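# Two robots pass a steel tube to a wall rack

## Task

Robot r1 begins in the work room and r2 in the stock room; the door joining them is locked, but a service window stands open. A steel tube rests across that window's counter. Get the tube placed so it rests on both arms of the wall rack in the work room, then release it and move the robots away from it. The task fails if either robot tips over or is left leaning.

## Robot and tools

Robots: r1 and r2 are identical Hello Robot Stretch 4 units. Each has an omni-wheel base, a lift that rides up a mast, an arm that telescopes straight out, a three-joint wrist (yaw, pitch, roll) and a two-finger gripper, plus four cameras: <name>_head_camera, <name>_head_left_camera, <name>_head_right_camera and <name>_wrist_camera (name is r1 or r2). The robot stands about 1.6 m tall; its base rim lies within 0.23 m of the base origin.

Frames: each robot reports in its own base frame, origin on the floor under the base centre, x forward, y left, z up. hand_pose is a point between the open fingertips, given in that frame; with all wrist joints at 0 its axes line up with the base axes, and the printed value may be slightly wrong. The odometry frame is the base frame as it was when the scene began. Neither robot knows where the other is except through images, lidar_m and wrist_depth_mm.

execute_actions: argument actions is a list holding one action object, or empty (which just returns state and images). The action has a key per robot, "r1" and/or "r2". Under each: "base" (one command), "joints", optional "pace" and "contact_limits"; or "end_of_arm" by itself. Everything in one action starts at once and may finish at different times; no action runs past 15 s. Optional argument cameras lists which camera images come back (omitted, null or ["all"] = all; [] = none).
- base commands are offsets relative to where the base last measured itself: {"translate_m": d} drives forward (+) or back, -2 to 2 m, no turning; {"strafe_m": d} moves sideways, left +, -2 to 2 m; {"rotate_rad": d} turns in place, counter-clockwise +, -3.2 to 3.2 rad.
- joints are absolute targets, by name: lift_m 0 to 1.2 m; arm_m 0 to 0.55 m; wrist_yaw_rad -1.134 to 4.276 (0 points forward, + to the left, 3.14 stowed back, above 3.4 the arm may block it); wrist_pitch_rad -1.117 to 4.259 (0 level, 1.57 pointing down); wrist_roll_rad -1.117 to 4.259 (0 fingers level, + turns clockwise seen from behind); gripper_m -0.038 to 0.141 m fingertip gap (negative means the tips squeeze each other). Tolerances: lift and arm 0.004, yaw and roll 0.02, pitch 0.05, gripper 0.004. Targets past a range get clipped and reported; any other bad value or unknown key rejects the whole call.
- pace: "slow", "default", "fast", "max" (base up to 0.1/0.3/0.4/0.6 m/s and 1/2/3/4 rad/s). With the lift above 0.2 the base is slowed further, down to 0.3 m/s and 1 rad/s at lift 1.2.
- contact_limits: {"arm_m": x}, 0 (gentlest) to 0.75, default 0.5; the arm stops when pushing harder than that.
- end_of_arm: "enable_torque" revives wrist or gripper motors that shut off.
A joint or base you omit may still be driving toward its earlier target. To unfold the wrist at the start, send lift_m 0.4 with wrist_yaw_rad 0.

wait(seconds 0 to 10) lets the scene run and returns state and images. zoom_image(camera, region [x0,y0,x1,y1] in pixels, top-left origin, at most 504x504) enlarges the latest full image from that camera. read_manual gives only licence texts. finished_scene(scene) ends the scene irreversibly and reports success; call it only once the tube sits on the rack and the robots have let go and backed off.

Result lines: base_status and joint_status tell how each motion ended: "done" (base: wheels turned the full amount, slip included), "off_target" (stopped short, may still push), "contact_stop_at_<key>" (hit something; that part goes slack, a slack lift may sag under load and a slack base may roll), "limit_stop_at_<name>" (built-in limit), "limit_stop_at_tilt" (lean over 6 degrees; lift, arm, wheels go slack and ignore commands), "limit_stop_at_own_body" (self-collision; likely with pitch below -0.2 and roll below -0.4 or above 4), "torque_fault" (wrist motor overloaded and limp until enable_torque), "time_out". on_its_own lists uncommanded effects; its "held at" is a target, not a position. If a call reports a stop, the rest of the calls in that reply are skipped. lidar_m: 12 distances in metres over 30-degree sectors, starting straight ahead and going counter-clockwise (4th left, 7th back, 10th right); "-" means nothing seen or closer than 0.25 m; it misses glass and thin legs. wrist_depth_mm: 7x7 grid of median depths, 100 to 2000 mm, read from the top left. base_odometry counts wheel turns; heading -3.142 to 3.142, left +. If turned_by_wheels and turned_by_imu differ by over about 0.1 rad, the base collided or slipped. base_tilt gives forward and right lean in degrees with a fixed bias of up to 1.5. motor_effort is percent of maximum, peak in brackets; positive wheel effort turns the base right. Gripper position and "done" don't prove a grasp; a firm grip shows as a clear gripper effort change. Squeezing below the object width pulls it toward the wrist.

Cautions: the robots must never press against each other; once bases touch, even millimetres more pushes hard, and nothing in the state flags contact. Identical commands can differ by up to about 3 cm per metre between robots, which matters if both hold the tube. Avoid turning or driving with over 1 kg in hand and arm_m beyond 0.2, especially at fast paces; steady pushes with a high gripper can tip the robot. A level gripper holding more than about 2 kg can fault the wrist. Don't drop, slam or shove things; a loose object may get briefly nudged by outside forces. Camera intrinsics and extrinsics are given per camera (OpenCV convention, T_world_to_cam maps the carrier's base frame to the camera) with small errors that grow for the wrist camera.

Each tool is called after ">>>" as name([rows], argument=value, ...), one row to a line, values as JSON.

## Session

>>> execute_actions(actions=[])

Scene clock: 0.00 s.
r1.base_odometry: x=+0.000 y=+0.000 heading=+0.000 (m, m, rad; r1's odometry frame)
r1.turned_by_wheels: +0.000 (rad since the last result)
r1.turned_by_imu: +0.000 (rad since the last result)
r1.base_tilt: forward=+0.3 right=-0.2 (deg)
r1.lidar_m: 2.37 2.45 2.44 2.05 2.44 2.49 2.38 2.49 1.91 1.83 2.03 2.49
r1.base_status: not commanded
r1.joint_positions: lift_m=+0.251 arm_m=-0.002 wrist_yaw_rad=+3.183 wrist_pitch_rad=-0.013 wrist_roll_rad=-0.006 gripper_m=+0.057
r1.joint_status: not commanded
r1.motor_effort: lift_m=+19 arm_m=+0 wrist_yaw_rad=-1 wrist_pitch_rad=-9 wrist_roll_rad=-1 gripper_m=-3 wheel_0=+0 wheel_1=+0 wheel_2=+0 (%)
r1.hand_pose: x=-0.1229 y=+0.0754 z=+0.4326 quat_wxyz=(-0.021, +0.006, -0.003, +1.000) (m; r1's base frame)
r1.wrist_depth_mm: - 134 133 - - - - / - - 132 - - - - / - 110 135 - - - - / 143 138 170 - - - - / 199 - - - - - - / 198 1499 195 1308 196 1308 1308 / 197 891 991 - 1025 891 917
r2.base_odometry: x=+0.000 y=+0.000 heading=+0.000 (m, m, rad; r2's odometry frame)
r2.turned_by_wheels: +0.000 (rad since the last result)
r2.turned_by_imu: +0.000 (rad since the last result)
r2.base_tilt: forward=-0.6 right=+0.3 (deg)
r2.lidar_m: 2.23 2.72 2.74 2.41 2.82 2.50 2.53 1.76 1.45 1.47 1.94 2.17
r2.base_status: not commanded
r2.joint_positions: lift_m=+0.144 arm_m=+0.001 wrist_yaw_rad=+3.168 wrist_pitch_rad=-0.014 wrist_roll_rad=+0.005 gripper_m=+0.057
r2.joint_status: not commanded
r2.motor_effort: lift_m=+20 arm_m=+0 wrist_yaw_rad=+0 wrist_pitch_rad=-7 wrist_roll_rad=+0 gripper_m=-3 wheel_0=+0 wheel_1=+0 wheel_2=+0 (%)
r2.hand_pose: x=-0.1191 y=+0.0798 z=+0.3258 quat_wxyz=(-0.013, +0.007, +0.003, +1.000) (m; r2's base frame)
r2.wrist_depth_mm: - 133 - - - - - / - 117 155 - - - - / - 124 168 - - - - / 135 135 - - - - - / 1708 1983 - - - - - / 1025 1138 193 1098 196 1182 1138 / 768 741 854 - 798 788 809
pictures: r1_head_camera, r1_head_left_camera, r1_head_right_camera, r1_wrist_camera, r2_head_camera, r2_head_left_camera, r2_head_right_camera, r2_wrist_camera
camera_calibration (this result's frames):
r1_wrist_camera: T_world_to_cam=[[-0.0942597, 0.994957, -0.0342828, -0.0633834], [0.0340968, -0.0311895, -0.998932, 0.486636], [-0.994964, -0.0953279, -0.0309849, 0.129452], [0, 0, 0, 1]] pos_world=[0.106233, 0.0905821, 0.487954]
r2_wrist_camera: T_world_to_cam=[[0.00601588, 0.999935, 0.00968862, -0.093151], [0.0292983, 0.00950839, -0.999525, 0.372496], [-0.999553, 0.00629689, -0.0292392, 0.119445], [0, 0, 0, 1]] pos_world=[0.109039, 0.088851, 0.376714]
Images, in order (width x height): r1_head_camera 420x560, r1_head_left_camera 420x672, r1_head_right_camera 420x672, r1_wrist_camera 616x392, r2_head_camera 420x560, r2_head_left_camera 420x672, r2_head_right_camera 420x672, r2_wrist_camera 616x392.

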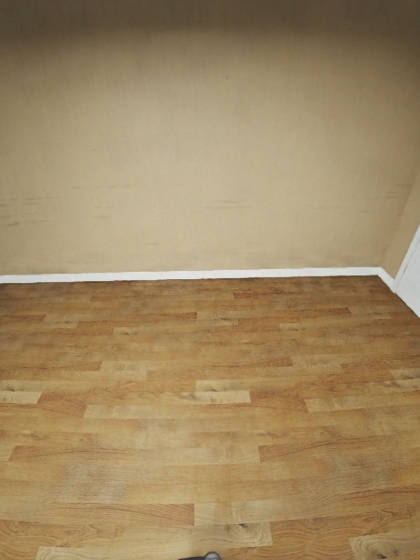

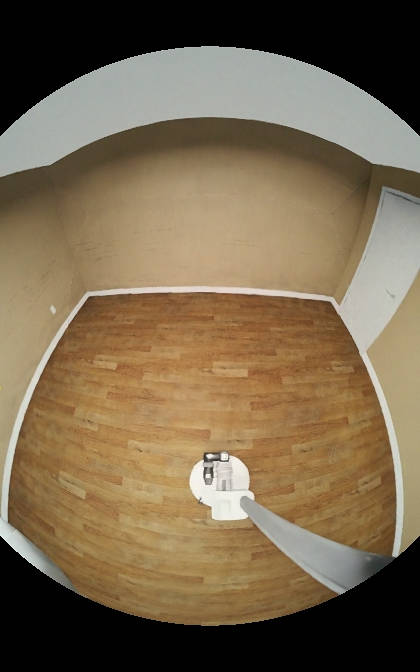

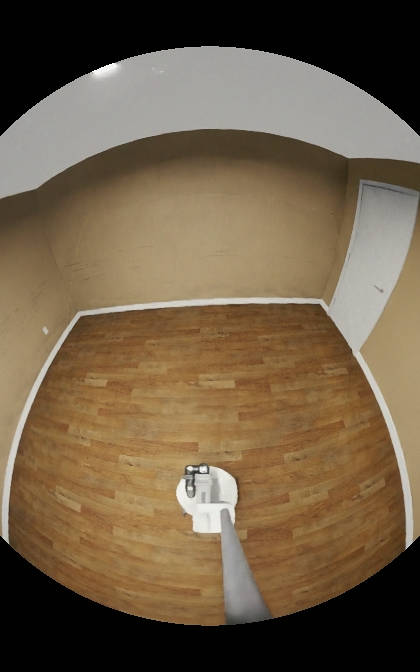

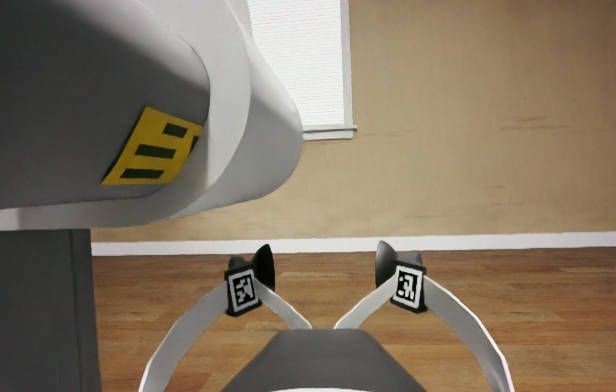

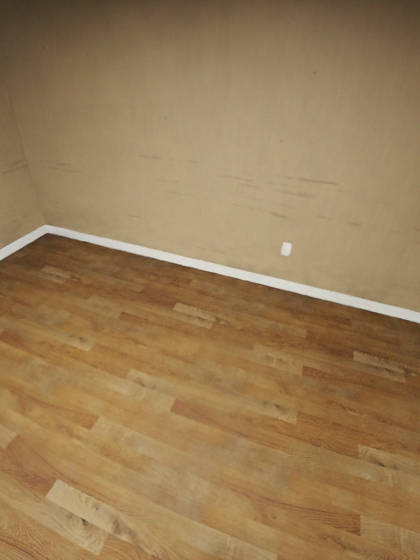

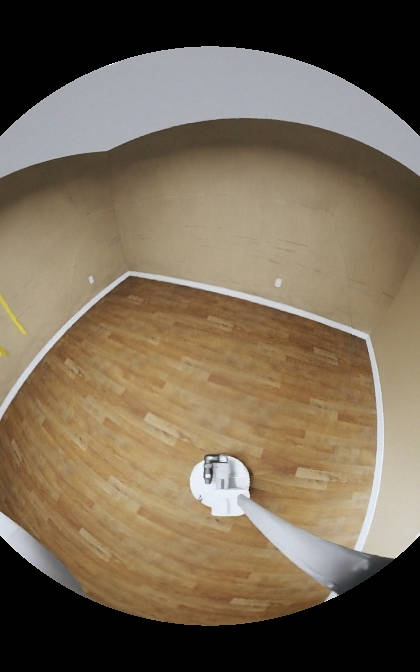

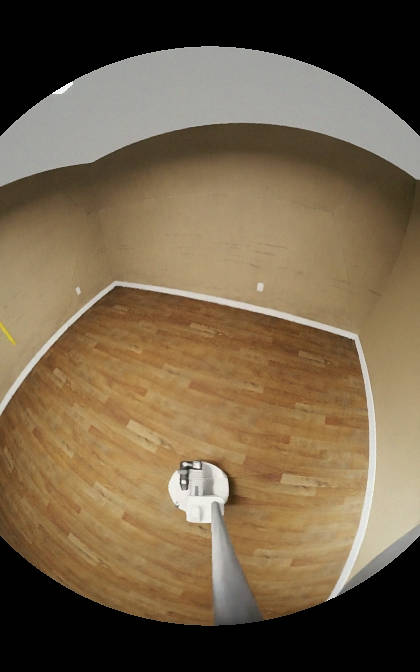

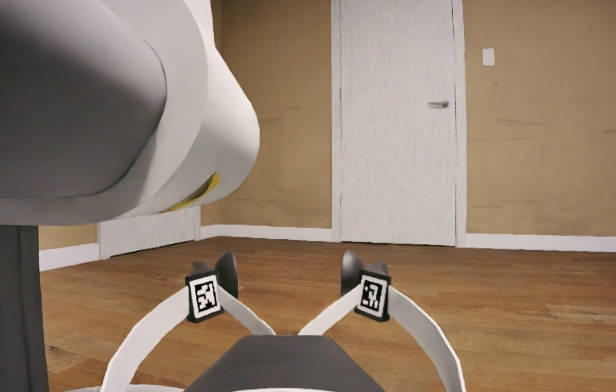

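>>> execute_actions([
  {"r1": {"base": {"rotate_rad": -1.6}, "joints": {"lift_m": 0.2, "wrist_yaw_rad": 3.1, "gripper_m": 0.1}, "pace": "fast"}, "r2": {"base": {"rotate_rad": -1.9}, "joints": {"lift_m": 0.95, "wrist_yaw_rad": 0}, "pace": "fast"}},
])

Scene clock: 7.80 s.
r1.base_odometry: x=+0.000 y=+0.000 heading=-1.599 (m, m, rad; r1's odometry frame)
r1.turned_by_wheels: -1.599 (rad since the last result)
r1.turned_by_imu: -1.590 (rad since the last result)
r1.base_tilt: forward=+0.2 right=-0.3 (deg)
r1.lidar_m: 1.83 2.01 2.48 2.36 2.43 2.51 2.35 2.41 2.53 2.36 2.43 1.95
r1.base_status: done
r1.joint_positions: lift_m=+0.200 arm_m=-0.002 wrist_yaw_rad=+3.100 wrist_pitch_rad=-0.013 wrist_roll_rad=-0.006 gripper_m=+0.100
r1.joint_status: all done
r1.motor_effort: lift_m=+16(12) arm_m=+0(0) wrist_yaw_rad=-1(6) wrist_pitch_rad=-9(7) wrist_roll_rad=-1(3) gripper_m=-3(5) wheel_0=+6(10) wheel_1=+2(11) wheel_2=+2(11) (%)
r1.hand_pose: x=-0.1156 y=+0.0993 z=+0.3821 quat_wxyz=(+0.021, +0.006, -0.003, +1.000) (m; r1's base frame)
r1.wrist_depth_mm: - 137 - - - - - / - 119 154 - - - - / - 122 162 - - - - / 141 140 - - - - - / 227 - - - - - 1983 / 225 1336 202 1255 1060 1042 1160 / 224 842 904 - 904 809 831
r2.base_odometry: x=+0.000 y=+0.000 heading=-1.899 (m, m, rad; r2's odometry frame)
r2.turned_by_wheels: -1.899 (rad since the last result)
r2.turned_by_imu: -1.864 (rad since the last result)
r2.base_tilt: forward=-0.5 right=+0.1 (deg)
r2.lidar_m: 1.46 1.53 2.29 2.22 2.33 2.82 2.74 2.85 2.59 2.46 2.15 1.50
r2.base_status: done
r2.joint_positions: lift_m=+0.950 arm_m=+0.001 wrist_yaw_rad=+0.000 wrist_pitch_rad=-0.014 wrist_roll_rad=+0.005 gripper_m=+0.057
r2.joint_status: all done
r2.motor_effort: lift_m=+23(25) arm_m=+0(0) wrist_yaw_rad=+0(6) wrist_pitch_rad=-9(9) wrist_roll_rad=+0(2) gripper_m=-4(4) wheel_0=+3(12) wheel_1=+4(12) wheel_2=+1(17) (%)
r2.hand_pose: x=+0.4601 y=-0.0873 z=+1.1319 quat_wxyz=(+1.000, +0.003, -0.007, +0.000) (m; r2's base frame)
r2.wrist_depth_mm: 1336 1366 1336 1336 1336 1366 1366 / 1397 1336 - - - 1397 1366 / 1366 1366 - - - 1366 1397 / 1366 1336 - - - 1366 1397 / 1366 1366 1537 1576 1366 1397 1397 / 1397 1397 193 1397 196 1366 1397 / 1366 1366 1366 - 1397 1397 1397
pictures: r1_head_camera, r1_head_left_camera, r1_head_right_camera, r1_wrist_camera, r2_head_camera, r2_head_left_camera, r2_head_right_camera, r2_wrist_camera
camera_calibration (this result's frames):
r1_wrist_camera: T_world_to_cam=[[-0.0115724, 0.999345, -0.0342856, -0.0790838], [0.0314594, -0.033907, -0.99893, 0.436678], [-0.999438, -0.0126386, -0.0310464, 0.128675], [0, 0, 0, 1]] pos_world=[0.11395, 0.0954647, 0.437494]
r2_wrist_camera: T_world_to_cam=[[-0.0320703, -0.999439, 0.00969242, -0.0944296], [-0.0295806, -0.00874406, -0.999524, 1.18827], [0.999048, -0.0323417, -0.0292836, -0.199873], [0, 0, 0, 1]] pos_world=[0.231804, -0.0904505, 1.18277]
Images, in order (width x height): r1_head_camera 420x560, r1_head_left_camera 420x672, r1_head_right_camera 420x672, r1_wrist_camera 616x392, r2_head_camera 420x560, r2_head_left_camera 420x672, r2_head_right_camera 420x672, r2_wrist_camera 616x392.

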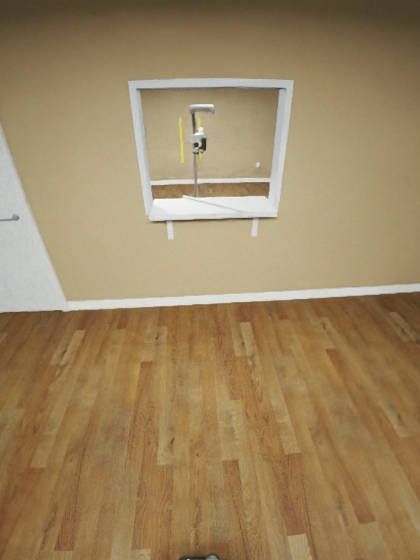

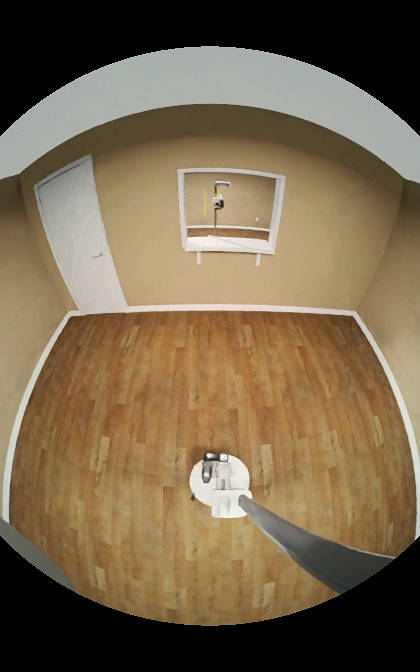

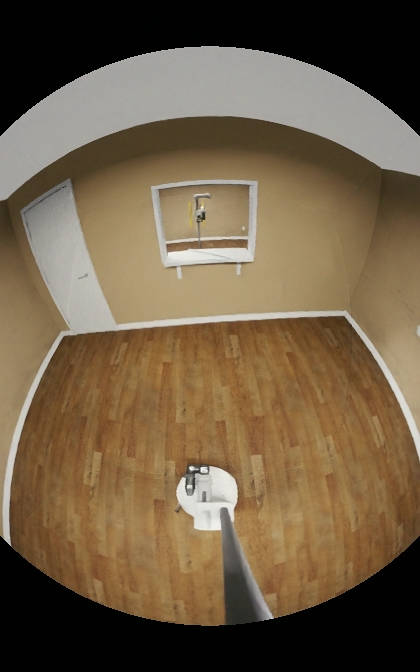

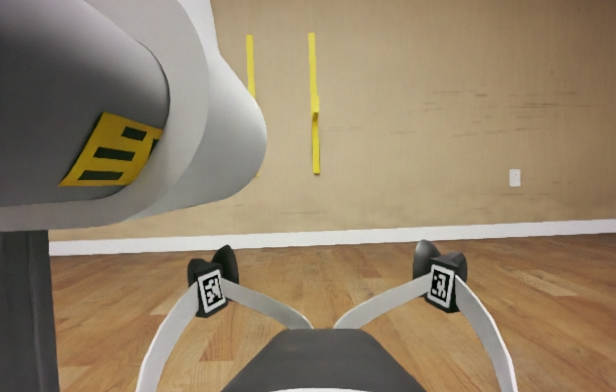

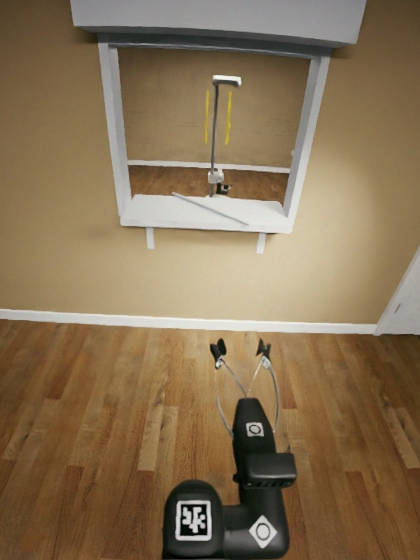

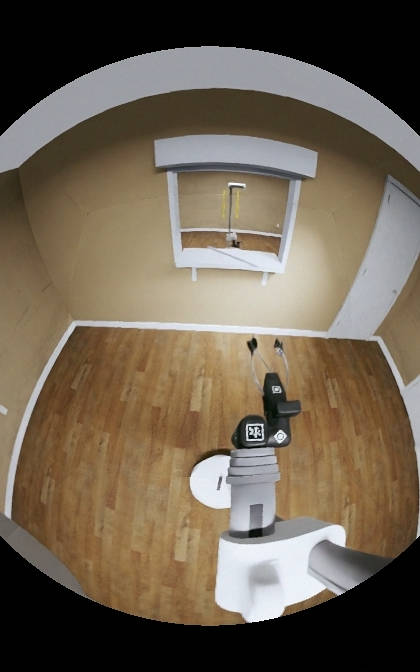

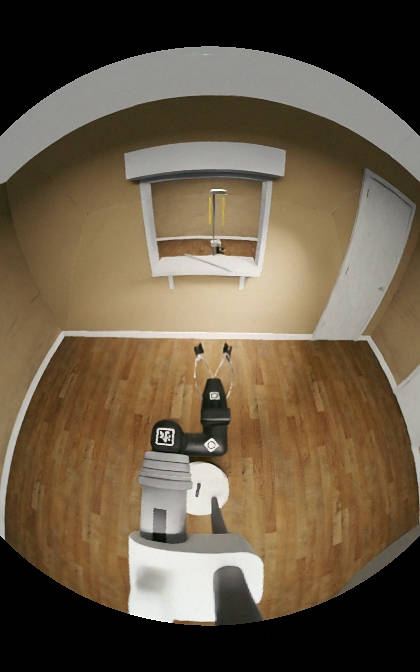

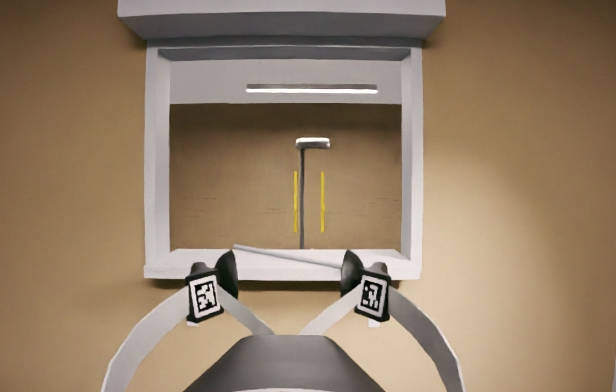

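>>> execute_actions(actions=[])

Scene clock: 19.57 s.
r1.base_odometry: x=+0.000 y=+0.000 heading=-1.599 (m, m, rad; r1's odometry frame)
r1.turned_by_wheels: +0.000 (rad since the last result)
r1.turned_by_imu: +0.001 (rad since the last result)
r1.base_tilt: forward=+0.2 right=-0.3 (deg)
r1.lidar_m: 1.83 1.98 2.51 2.37 2.44 2.51 2.37 2.43 2.53 2.35 2.42 1.94
r1.base_status: done
r1.joint_positions: lift_m=+0.200 arm_m=-0.002 wrist_yaw_rad=+3.100 wrist_pitch_rad=-0.013 wrist_roll_rad=-0.006 gripper_m=+0.100
r1.joint_status: all done
r1.motor_effort: lift_m=+16(12) arm_m=+0(0) wrist_yaw_rad=-3(6) wrist_pitch_rad=-9(7) wrist_roll_rad=-4(3) gripper_m=-1(5) wheel_0=+6(10) wheel_1=+2(11) wheel_2=+1(11) (%)
r1.hand_pose: x=-0.1156 y=+0.0993 z=+0.3821 quat_wxyz=(+0.021, +0.006, -0.003, +1.000) (m; r1's base frame)
r1.wrist_depth_mm: - 137 - - - - - / - 118 154 - - - - / - 123 162 - - - - / 141 140 - - - - - / 228 - - - - - - / 225 1336 201 1255 1060 1042 1160 / 224 854 891 - 904 820 831
r2.base_odometry: x=+0.000 y=+0.000 heading=-1.899 (m, m, rad; r2's odometry frame)
r2.turned_by_wheels: +0.000 (rad since the last result)
r2.turned_by_imu: +0.001 (rad since the last result)
r2.base_tilt: forward=-0.5 right=+0.2 (deg)
r2.lidar_m: 1.44 1.53 2.30 2.22 2.33 2.82 2.74 2.86 2.61 2.50 2.13 1.51
r2.base_status: done
r2.joint_positions: lift_m=+0.950 arm_m=+0.001 wrist_yaw_rad=+0.000 wrist_pitch_rad=-0.014 wrist_roll_rad=+0.005 gripper_m=+0.057
r2.joint_status: all done
r2.motor_effort: lift_m=+23(25) arm_m=+0(0) wrist_yaw_rad=-1(6) wrist_pitch_rad=-8(9) wrist_roll_rad=+1(2) gripper_m=-3(4) wheel_0=+4(12) wheel_1=+4(12) wheel_2=+1(17) (%)
r2.hand_pose: x=+0.4601 y=-0.0873 z=+1.1319 quat_wxyz=(+1.000, +0.003, -0.007, +0.000) (m; r2's base frame)
r2.wrist_depth_mm: 1366 1336 1308 1308 1336 1336 1366 / 1336 1397 - - - 1366 1366 / 1366 1366 - - - 1397 1366 / 1336 1336 - - - 1397 1397 / 1366 1397 1537 1576 1366 1397 1397 / 1366 1366 193 1397 196 1366 1397 / 1366 1366 1397 - 1397 1430 1430
pictures: r1_head_camera, r1_head_left_camera, r1_head_right_camera, r1_wrist_camera, r2_head_camera, r2_head_left_camera, r2_head_right_camera, r2_wrist_camera
camera_calibration (this result's frames):
r1_wrist_camera: T_world_to_cam=[[-0.0115724, 0.999345, -0.0342857, -0.0790837], [0.0314596, -0.0339071, -0.99893, 0.436678], [-0.999438, -0.0126386, -0.0310466, 0.128675], [0, 0, 0, 1]] pos_world=[0.113949, 0.0954647, 0.437494]
r2_wrist_camera: T_world_to_cam=[[-0.0320704, -0.999439, 0.00969202, -0.0944291], [-0.0295805, -0.00874366, -0.999524, 1.18827], [0.999048, -0.0323418, -0.0292835, -0.199873], [0, 0, 0, 1]] pos_world=[0.231804, -0.0904505, 1.18277]
Images, in order (width x height): r1_head_camera 420x560, r1_head_left_camera 420x672, r1_head_right_camera 420x672, r1_wrist_camera 616x392, r2_head_camera 420x560, r2_head_left_camera 420x672, r2_head_right_camera 420x672, r2_wrist_camera 616x392.

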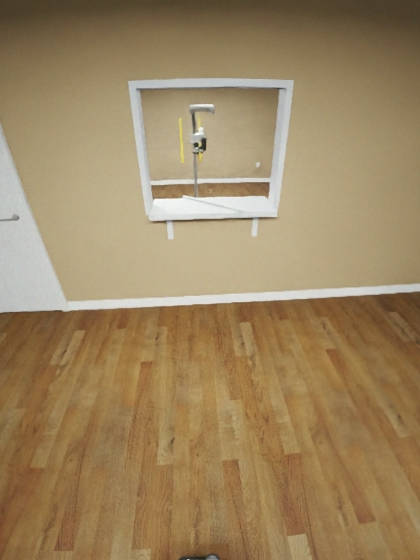

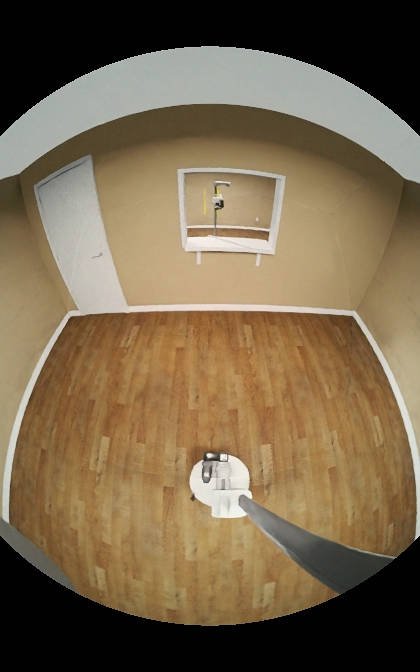

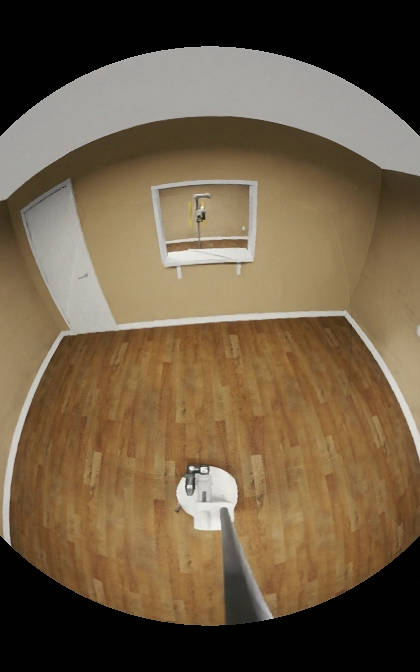

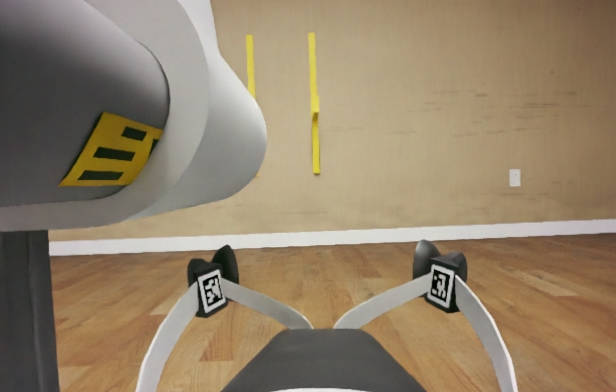

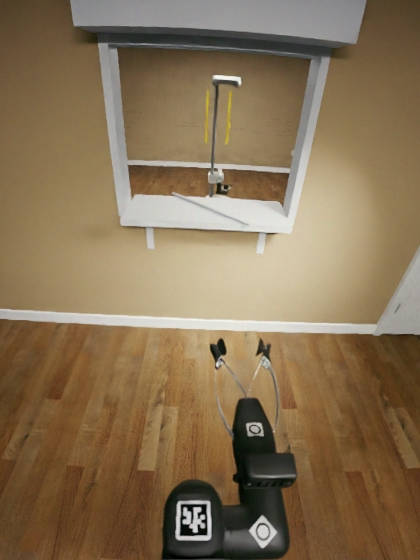

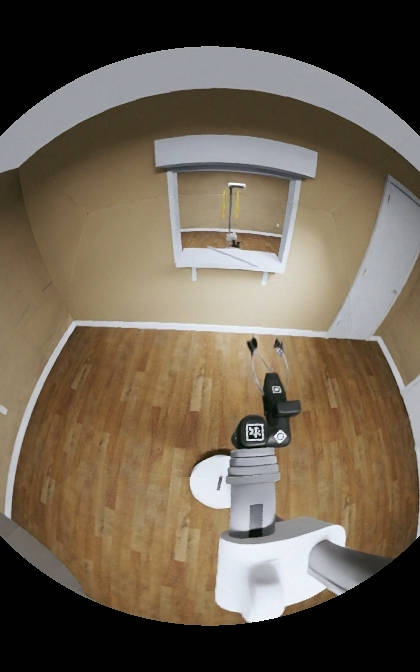

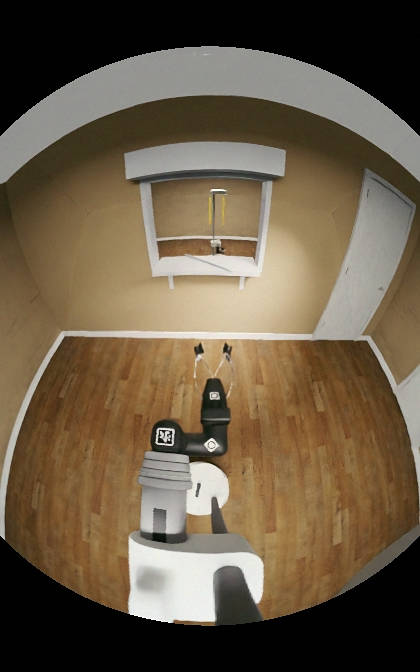

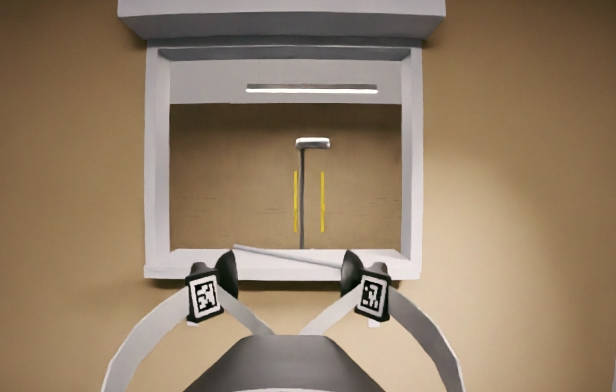

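>>> execute_actions([
  {"r1": {"base": {"translate_m": 1.62}, "joints": {"lift_m": 1.2, "wrist_yaw_rad": -0.68, "wrist_roll_rad": 1.57, "gripper_m": 0.1}, "pace": "max"}, "r2": {"base": {"translate_m": 0.6}, "joints": {"lift_m": 1.2, "wrist_pitch_rad": 0.5}, "pace": "max"}},
])

Scene clock: 59.57 s.
r1.base_odometry: x=-0.045 y=-1.619 heading=-1.599 (m, m, rad; r1's odometry frame)
r1.turned_by_wheels: +0.000 (rad since the last result)
r1.turned_by_imu: +0.001 (rad since the last result)
r1.base_tilt: forward=+0.2 right=-0.2 (deg)
r1.lidar_m: 0.25 0.25 0.29 1.12 2.50 3.32 4.07 3.46 2.44 1.59 0.31 0.25
r1.base_status: done
r1.joint_positions: lift_m=+1.200 arm_m=-0.002 wrist_yaw_rad=-0.680 wrist_pitch_rad=-0.013 wrist_roll_rad=+1.570 gripper_m=+0.100
r1.joint_status: all done
r1.motor_effort: lift_m=+21(26) arm_m=-1(1) wrist_yaw_rad=-2(11) wrist_pitch_rad=-8(8) wrist_roll_rad=+1(9) gripper_m=-2(0) wheel_0=+3(12) wheel_1=+0(8) wheel_2=+2(17) (%)
r1.hand_pose: x=+0.3384 y=-0.2493 z=+1.3815 quat_wxyz=(+0.668, +0.665, -0.240, -0.232) (m; r1's base frame)
r1.wrist_depth_mm: 459 445 413 402 399 394 387 / 402 433 433 433 433 433 433 / 397 500 504 - - - 1921 / 394 654 - - - - - / 392 - - - - - - / 439 1983 - - - - - / 439 1708 - - - - -
r2.base_odometry: x=-0.193 y=-0.568 heading=-1.899 (m, m, rad; r2's odometry frame)
r2.turned_by_wheels: +0.001 (rad since the last result)
r2.turned_by_imu: +0.004 (rad since the last result)
r2.base_tilt: forward=-0.6 right=+0.1 (deg)
r2.lidar_m: 0.85 0.90 1.43 2.21 2.34 3.24 3.39 3.46 2.57 2.51 1.36 0.88
r2.base_status: done
r2.joint_positions: lift_m=+1.199 arm_m=+0.001 wrist_yaw_rad=+0.000 wrist_pitch_rad=+0.502 wrist_roll_rad=+0.005 gripper_m=+0.057
r2.joint_status: all done
joint sent to its limit — the command would take r2.lift_m past its upper limit, so that joint was sent only as far as its limit.
r2.motor_effort: lift_m=+21(26) arm_m=+0(0) wrist_yaw_rad=+1(0) wrist_pitch_rad=-7(6) wrist_roll_rad=+0(1) gripper_m=-5(3) wheel_0=+4(9) wheel_1=+4(9) wheel_2=+2(9) (%)
r2.hand_pose: x=+0.4245 y=-0.0874 z=+1.2381 quat_wxyz=(+0.969, +0.003, +0.248, -0.001) (m; r2's base frame)
r2.wrist_depth_mm: 741 - - - - - 676 / 741 - - - - 820 723 / 798 - - - - 831 788 / 854 917 931 946 946 878 866 / 946 809 798 820 798 931 960 / 1060 1042 193 1025 196 1060 1078 / 1182 1160 1160 - 1138 1205 1205
pictures: r1_head_camera, r1_head_left_camera, r1_head_right_camera, r1_wrist_camera, r2_head_camera, r2_head_left_camera, r2_head_right_camera, r2_wrist_camera
camera_calibration (this result's frames):
r1_wrist_camera: T_world_to_cam=[[0.0757344, -0.00996631, -0.997078, 1.3577], [0.59191, 0.805158, 0.0369113, -0.00256333], [0.802438, -0.592976, 0.0668773, -0.280641], [0, 0, 0, 1]] pos_world=[0.12389, -0.150819, 1.3726]
r2_wrist_camera: T_world_to_cam=[[-0.0234101, -0.999428, 0.0243962, -0.118575], [-0.518577, -0.00872348, -0.854986, 1.32202], [0.85471, -0.0326667, -0.518077, 0.505218], [0, 0, 0, 1]] pos_world=[0.250977, -0.0904707, 1.39494]
Images, in order (width x height): r1_head_camera 420x560, r1_head_left_camera 420x672, r1_head_right_camera 420x672, r1_wrist_camera 616x392, r2_head_camera 420x560, r2_head_left_camera 420x672, r2_head_right_camera 420x672, r2_wrist_camera 616x392.

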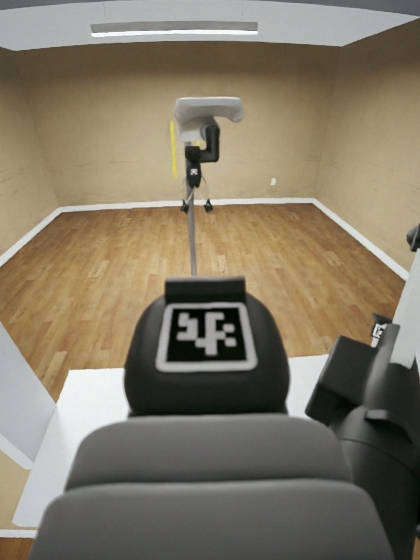

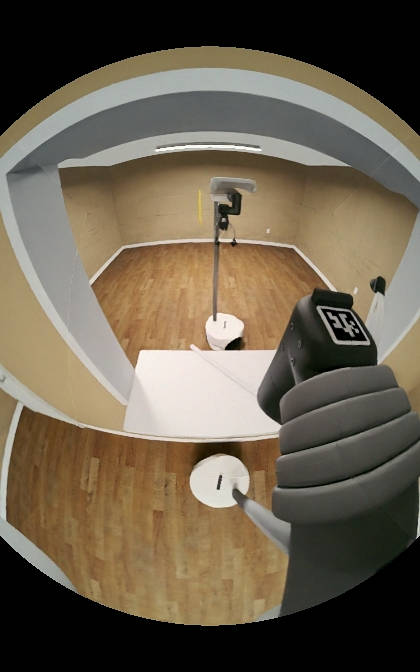

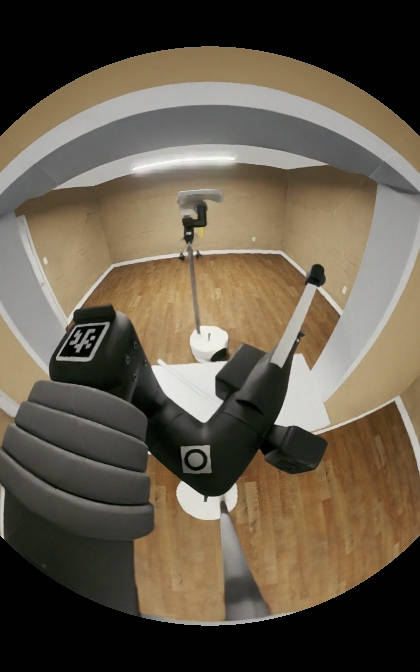

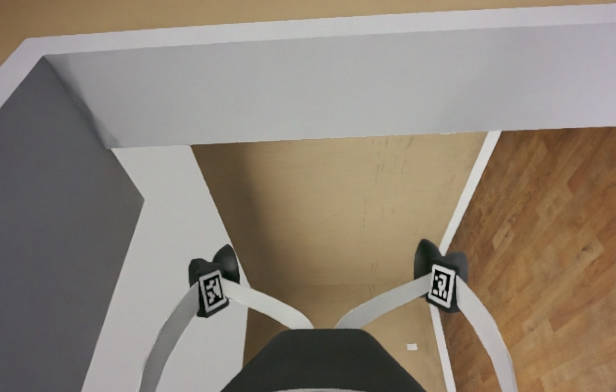

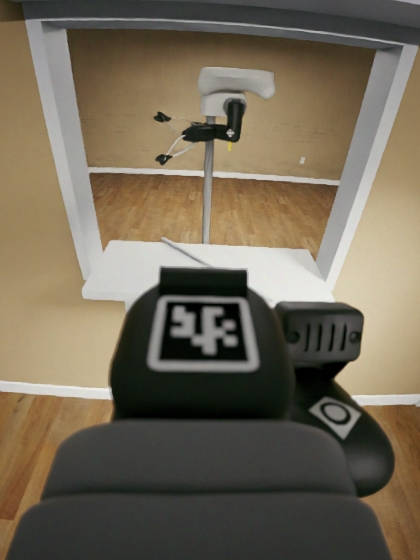

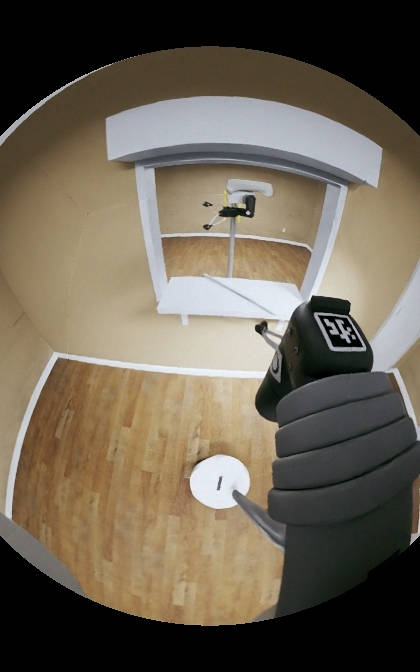

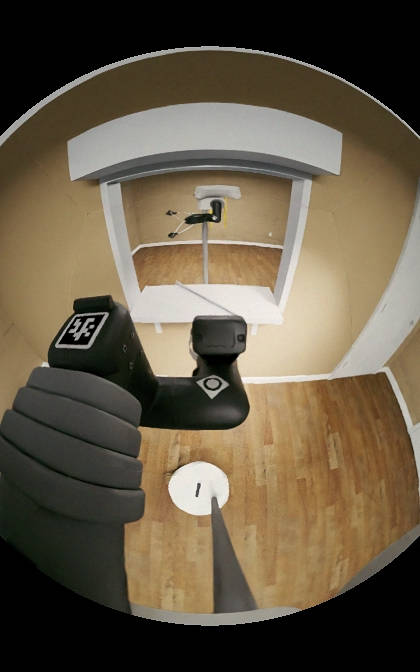

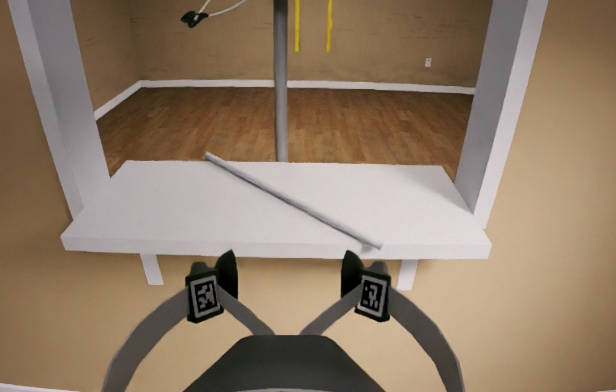

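>>> zoom_image(camera="r1_head_right_camera", region=[120, 320, 360, 480])

>>> zoom_image(camera="r1_head_left_camera", region=[90, 320, 330, 480])

Region (120, 320, 360, 480) of r1_head_right_camera's 420x672 image, scaled by 2.100, with more detail than that image has.

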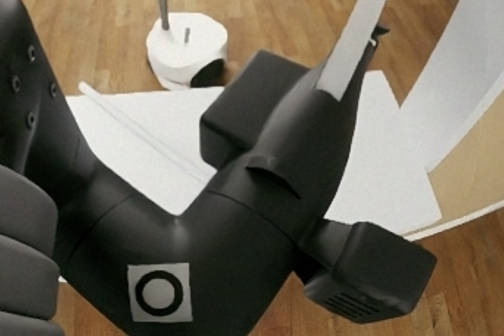

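Region (90, 320, 330, 480) of r1_head_left_camera's 420x672 image, scaled by 2.100, with more detail than that image has.

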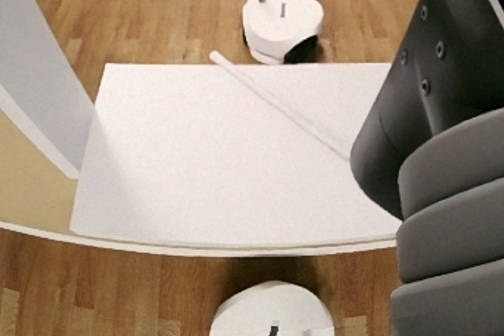

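>>> execute_actions([
  {"r1": {"joints": {"lift_m": 1.09, "arm_m": 0.28, "wrist_yaw_rad": -0.707, "wrist_pitch_rad": 1.57, "wrist_roll_rad": 1.57, "gripper_m": 0.1}, "pace": "fast"}},
], cameras=["r1_wrist_camera", "r2_wrist_camera", "r1_head_right_camera", "r1_head_left_camera"])

Scene clock: 127.23 s.
r1.base_odometry: x=-0.045 y=-1.619 heading=-1.599 (m, m, rad; r1's odometry frame)
r1.turned_by_wheels: +0.000 (rad since the last result)
r1.turned_by_imu: +0.002 (rad since the last result)
r1.base_tilt: forward=+0.2 right=-0.2 (deg)
r1.lidar_m: 0.25 0.25 0.29 1.10 2.53 3.33 4.08 3.46 2.43 1.57 0.30 0.25
r1.base_status: not commanded
r1.joint_positions: lift_m=+1.090 arm_m=+0.278 wrist_yaw_rad=-0.707 wrist_pitch_rad=+1.570 wrist_roll_rad=+1.570 gripper_m=+0.100
r1.joint_status: all done
r1.motor_effort: lift_m=+15(19) arm_m=+8(10) wrist_yaw_rad=-2(4) wrist_pitch_rad=-2(2) wrist_roll_rad=+1(4) gripper_m=+0(4) wheel_0=+3(4) wheel_1=+0(0) wheel_2=+2(2) (%)
r1.hand_pose: x=+0.3928 y=-0.0667 z=+0.9801 quat_wxyz=(+0.297, +0.642, +0.296, -0.642) (m; r1's base frame)
r1.wrist_depth_mm: 290 289 287 285 283 1138 1160 / 293 290 289 286 285 946 1160 / 294 293 289 289 286 283 1182 / 297 294 293 289 287 285 283 / 298 296 293 291 289 287 286 / 1255 298 201 277 291 287 287 / 1255 300 297 - 293 290 289
r2.base_odometry: x=-0.193 y=-0.568 heading=-1.899 (m, m, rad; r2's odometry frame)
r2.turned_by_wheels: +0.000 (rad since the last result)
r2.turned_by_imu: +0.002 (rad since the last result)
r2.base_tilt: forward=-0.5 right=+0.2 (deg)
r2.lidar_m: 0.83 0.92 1.44 2.21 2.33 3.26 3.36 3.48 2.57 2.52 1.34 0.84
r2.base_status: not commanded
r2.joint_positions: lift_m=+1.199 arm_m=+0.001 wrist_yaw_rad=+0.000 wrist_pitch_rad=+0.502 wrist_roll_rad=+0.005 gripper_m=+0.057
r2.joint_status: not commanded
r2.motor_effort: lift_m=+21(21) arm_m=+0(0) wrist_yaw_rad=+1(1) wrist_pitch_rad=-9(7) wrist_roll_rad=+2(0) gripper_m=-3(4) wheel_0=+4(3) wheel_1=+4(4) wheel_2=+2(2) (%)
r2.hand_pose: x=+0.4245 y=-0.0874 z=+1.2381 quat_wxyz=(+0.969, +0.003, +0.248, -0.001) (m; r2's base frame)
r2.wrist_depth_mm: 732 - - - - - 676 / 750 - - - - 831 723 / 798 - - - - 820 788 / 854 917 931 946 960 866 854 / 946 809 788 820 798 931 960 / 1060 1025 193 1042 196 1060 1078 / 1160 1138 1160 - 1138 1160 1160
pictures: r1_head_left_camera, r1_head_right_camera, r1_wrist_camera, r2_wrist_camera
camera_calibration (this result's frames):
r1_wrist_camera: T_world_to_cam=[[-0.732728, 0.678399, -0.0537032, 0.394101], [0.676887, 0.734687, 0.0453808, -0.213415], [0.0702413, -0.00309916, -0.997525, 1.18094], [0, 0, 0, 1]] pos_world=[0.350276, -0.106905, 1.20887]
r2_wrist_camera: T_world_to_cam=[[-0.0234103, -0.999428, 0.0243962, -0.118575], [-0.518577, -0.00872337, -0.854986, 1.32202], [0.85471, -0.0326668, -0.518077, 0.505218], [0, 0, 0, 1]] pos_world=[0.250977, -0.0904707, 1.39494]
Images, in order (width x height): r1_head_left_camera 420x672, r1_head_right_camera 420x672, r1_wrist_camera 616x392, r2_wrist_camera 616x392.

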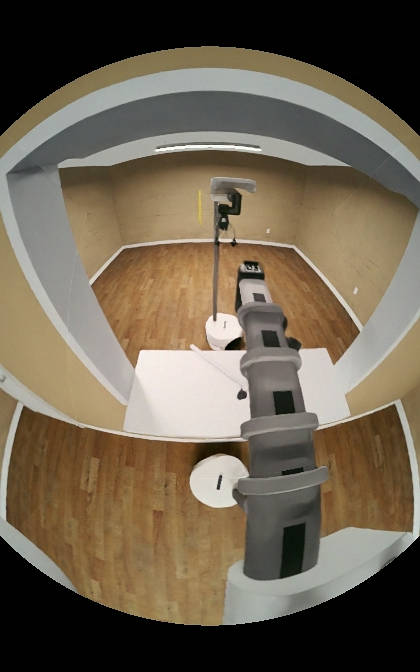

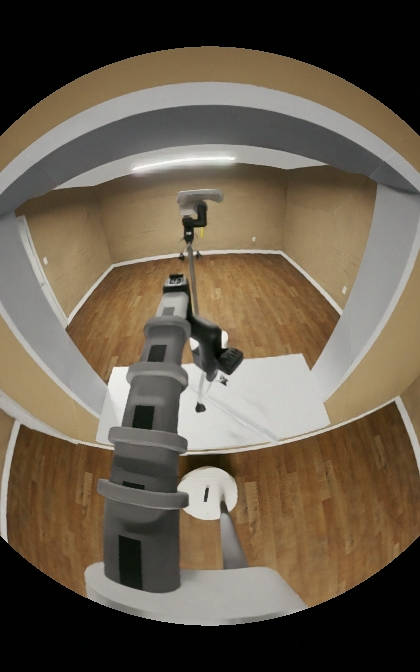

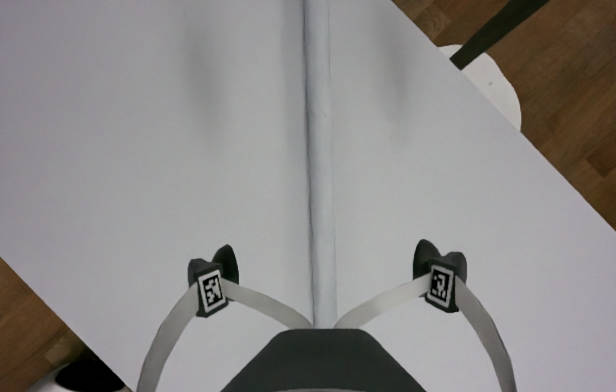

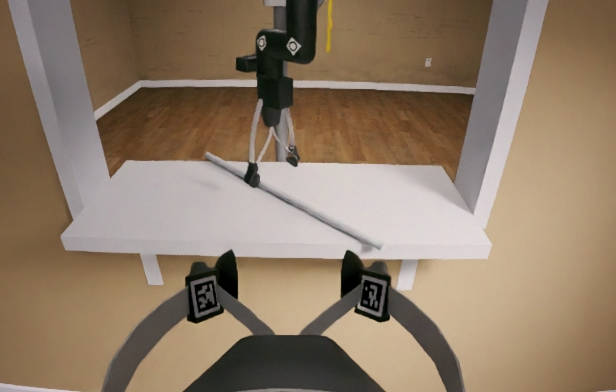

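>>> execute_actions([
  {"r1": {"joints": {"lift_m": 1.043, "arm_m": 0.29, "gripper_m": 0.055}, "pace": "default"}},
], cameras=["r1_wrist_camera", "r2_wrist_camera"])

Scene clock: 148.80 s.
r1.base_odometry: x=-0.045 y=-1.619 heading=-1.599 (m, m, rad; r1's odometry frame)
r1.turned_by_wheels: +0.000 (rad since the last result)
r1.turned_by_imu: +0.002 (rad since the last result)
r1.base_tilt: forward=+0.3 right=-0.2 (deg)
r1.lidar_m: 0.25 0.25 0.28 1.12 2.53 3.32 4.10 3.44 2.43 1.60 0.32 0.25
r1.base_status: not commanded
r1.joint_positions: lift_m=+1.044 arm_m=+0.288 wrist_yaw_rad=-0.707 wrist_pitch_rad=+1.567 wrist_roll_rad=+1.570 gripper_m=+0.055
r1.joint_status: all done
r1.motor_effort: lift_m=+13(12) arm_m=+8(8) wrist_yaw_rad=-3(4) wrist_pitch_rad=+6(6) wrist_roll_rad=+1(1) gripper_m=-5(7) wheel_0=+3(4) wheel_1=+0(0) wheel_2=+2(2) (%)
r1.hand_pose: x=+0.4033 y=-0.0671 z=+0.9333 quat_wxyz=(+0.297, +0.643, +0.295, -0.642) (m; r1's base frame)
r1.wrist_depth_mm: 245 243 242 239 237 236 1138 / 247 245 243 241 238 236 1118 / 248 246 244 242 240 238 236 / 250 248 246 244 241 240 238 / 252 250 247 245 243 241 239 / 253 252 195 229 195 242 241 / 1098 253 251 - 245 244 242
r2.base_odometry: x=-0.193 y=-0.568 heading=-1.899 (m, m, rad; r2's odometry frame)
r2.turned_by_wheels: +0.000 (rad since the last result)
r2.turned_by_imu: +0.001 (rad since the last result)
r2.base_tilt: forward=-0.7 right=+0.1 (deg)
r2.lidar_m: 0.86 0.89 1.41 2.21 2.29 3.23 3.37 3.48 2.55 2.49 1.34 0.86
r2.base_status: not commanded
r2.joint_positions: lift_m=+1.199 arm_m=+0.001 wrist_yaw_rad=+0.000 wrist_pitch_rad=+0.502 wrist_roll_rad=+0.005 gripper_m=+0.057
r2.joint_status: not commanded
r2.motor_effort: lift_m=+21(21) arm_m=+0(0) wrist_yaw_rad=+0(1) wrist_pitch_rad=-7(8) wrist_roll_rad=+1(1) gripper_m=-5(5) wheel_0=+4(3) wheel_1=+4(4) wheel_2=+2(2) (%)
r2.hand_pose: x=+0.4245 y=-0.0874 z=+1.2381 quat_wxyz=(+0.969, +0.003, +0.248, -0.001) (m; r2's base frame)
r2.wrist_depth_mm: 732 - - - - - 676 / 750 - - - - 820 732 / 798 - - - - 820 788 / 854 917 931 931 946 878 854 / 946 798 798 820 798 931 946 / 1060 1025 193 1042 196 1060 1060 / 1182 1138 1160 - 1182 1182 1182
pictures: r1_wrist_camera, r2_wrist_camera
camera_calibration (this result's frames):
r1_wrist_camera: T_world_to_cam=[[-0.732654, 0.678301, -0.0559054, 0.401589], [0.676791, 0.73477, 0.0454636, -0.218133], [0.0719156, -0.00452712, -0.9974, 1.13264], [0, 0, 0, 1]] pos_world=[0.360402, -0.106993, 1.16206]
r2_wrist_camera: T_world_to_cam=[[-0.0234104, -0.999428, 0.0243961, -0.118575], [-0.518577, -0.00872321, -0.854986, 1.32202], [0.85471, -0.0326669, -0.518076, 0.505218], [0, 0, 0, 1]] pos_world=[0.250977, -0.0904707, 1.39494]
Images, in order (width x height): r1_wrist_camera 616x392, r2_wrist_camera 616x392.

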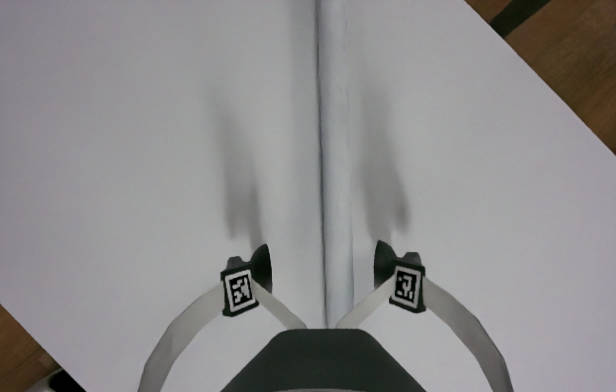

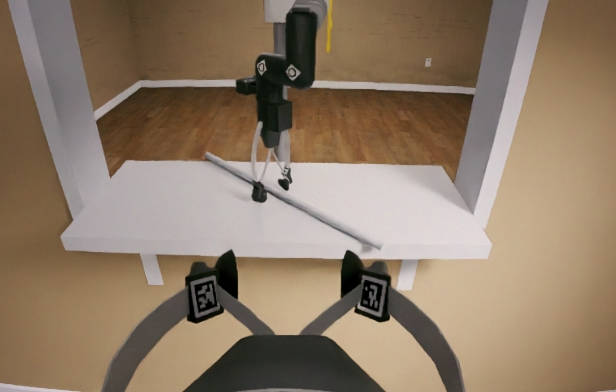

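>>> execute_actions([
  {"r1": {"joints": {"gripper_m": -0.038}, "pace": "default"}},
], cameras=["r1_wrist_camera", "r2_wrist_camera"])

Scene clock: 152.33 s.
r1.base_odometry: x=-0.045 y=-1.619 heading=-1.599 (m, m, rad; r1's odometry frame)
r1.turned_by_wheels: +0.000 (rad since the last result)
r1.turned_by_imu: +0.002 (rad since the last result)
r1.base_tilt: forward=+0.3 right=-0.2 (deg)
r1.lidar_m: 0.25 0.25 0.28 1.10 2.51 3.34 4.08 3.48 2.43 1.60 0.32 0.25
r1.base_status: not commanded
r1.joint_positions: lift_m=+1.043 arm_m=+0.288 wrist_yaw_rad=-0.707 wrist_pitch_rad=+1.570 wrist_roll_rad=+1.570 gripper_m=-0.037
r1.joint_status: all done
r1.motor_effort: lift_m=+16(16) arm_m=+9(8) wrist_yaw_rad=-1(3) wrist_pitch_rad=-2(6) wrist_roll_rad=+0(0) gripper_m=-28(29) wheel_0=+3(3) wheel_1=+0(0) wheel_2=+1(2) (%)
r1.hand_pose: x=+0.4028 y=-0.0666 z=+0.9330 quat_wxyz=(+0.296, +0.642, +0.296, -0.642) (m; r1's base frame)
r1.wrist_depth_mm: 243 240 239 238 236 236 1118 / 245 243 241 238 237 236 1138 / 246 244 242 239 239 237 236 / 248 246 244 242 240 238 237 / 249 247 245 216 241 240 239 / 251 249 179 205 180 240 240 / 1042 251 249 - 244 243 241
r2.base_odometry: x=-0.193 y=-0.568 heading=-1.899 (m, m, rad; r2's odometry frame)
r2.turned_by_wheels: +0.000 (rad since the last result)
r2.turned_by_imu: +0.001 (rad since the last result)
r2.base_tilt: forward=-0.6 right=+0.1 (deg)
r2.lidar_m: 0.86 0.91 1.45 2.21 2.30 3.23 3.36 3.49 2.56 2.51 1.32 0.87
r2.base_status: not commanded
r2.joint_positions: lift_m=+1.199 arm_m=+0.001 wrist_yaw_rad=+0.000 wrist_pitch_rad=+0.502 wrist_roll_rad=+0.005 gripper_m=+0.057
r2.joint_status: not commanded
r2.motor_effort: lift_m=+21(21) arm_m=+0(0) wrist_yaw_rad=+1(1) wrist_pitch_rad=-8(9) wrist_roll_rad=+3(1) gripper_m=-4(4) wheel_0=+4(3) wheel_1=+4(4) wheel_2=+2(2) (%)
r2.hand_pose: x=+0.4245 y=-0.0874 z=+1.2381 quat_wxyz=(+0.969, +0.003, +0.248, -0.001) (m; r2's base frame)
r2.wrist_depth_mm: 732 - - - - - 676 / 741 - - - - 831 723 / 798 - - - - 831 778 / 854 917 917 946 946 878 854 / 960 798 788 820 788 931 946 / 1078 1025 193 1042 196 1060 1078 / 1182 1138 1160 - 1182 1160 1182
pictures: r1_wrist_camera, r2_wrist_camera
camera_calibration (this result's frames):
r1_wrist_camera: T_world_to_cam=[[-0.732596, 0.678571, -0.0533285, 0.398404], [0.677059, 0.734529, 0.0453667, -0.21813], [0.0699559, -0.00287106, -0.997546, 1.13347], [0, 0, 0, 1]] pos_world=[0.360263, -0.106869, 1.16183]
r2_wrist_camera: T_world_to_cam=[[-0.0234104, -0.999428, 0.0243962, -0.118575], [-0.518577, -0.00872334, -0.854986, 1.32202], [0.85471, -0.0326669, -0.518077, 0.505218], [0, 0, 0, 1]] pos_world=[0.250977, -0.0904707, 1.39494]
Images, in order (width x height): r1_wrist_camera 616x392, r2_wrist_camera 616x392.

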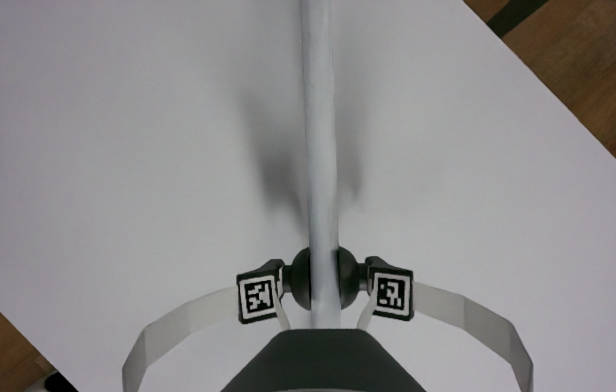

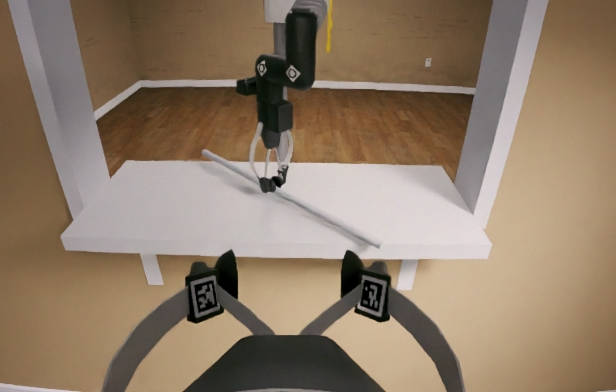

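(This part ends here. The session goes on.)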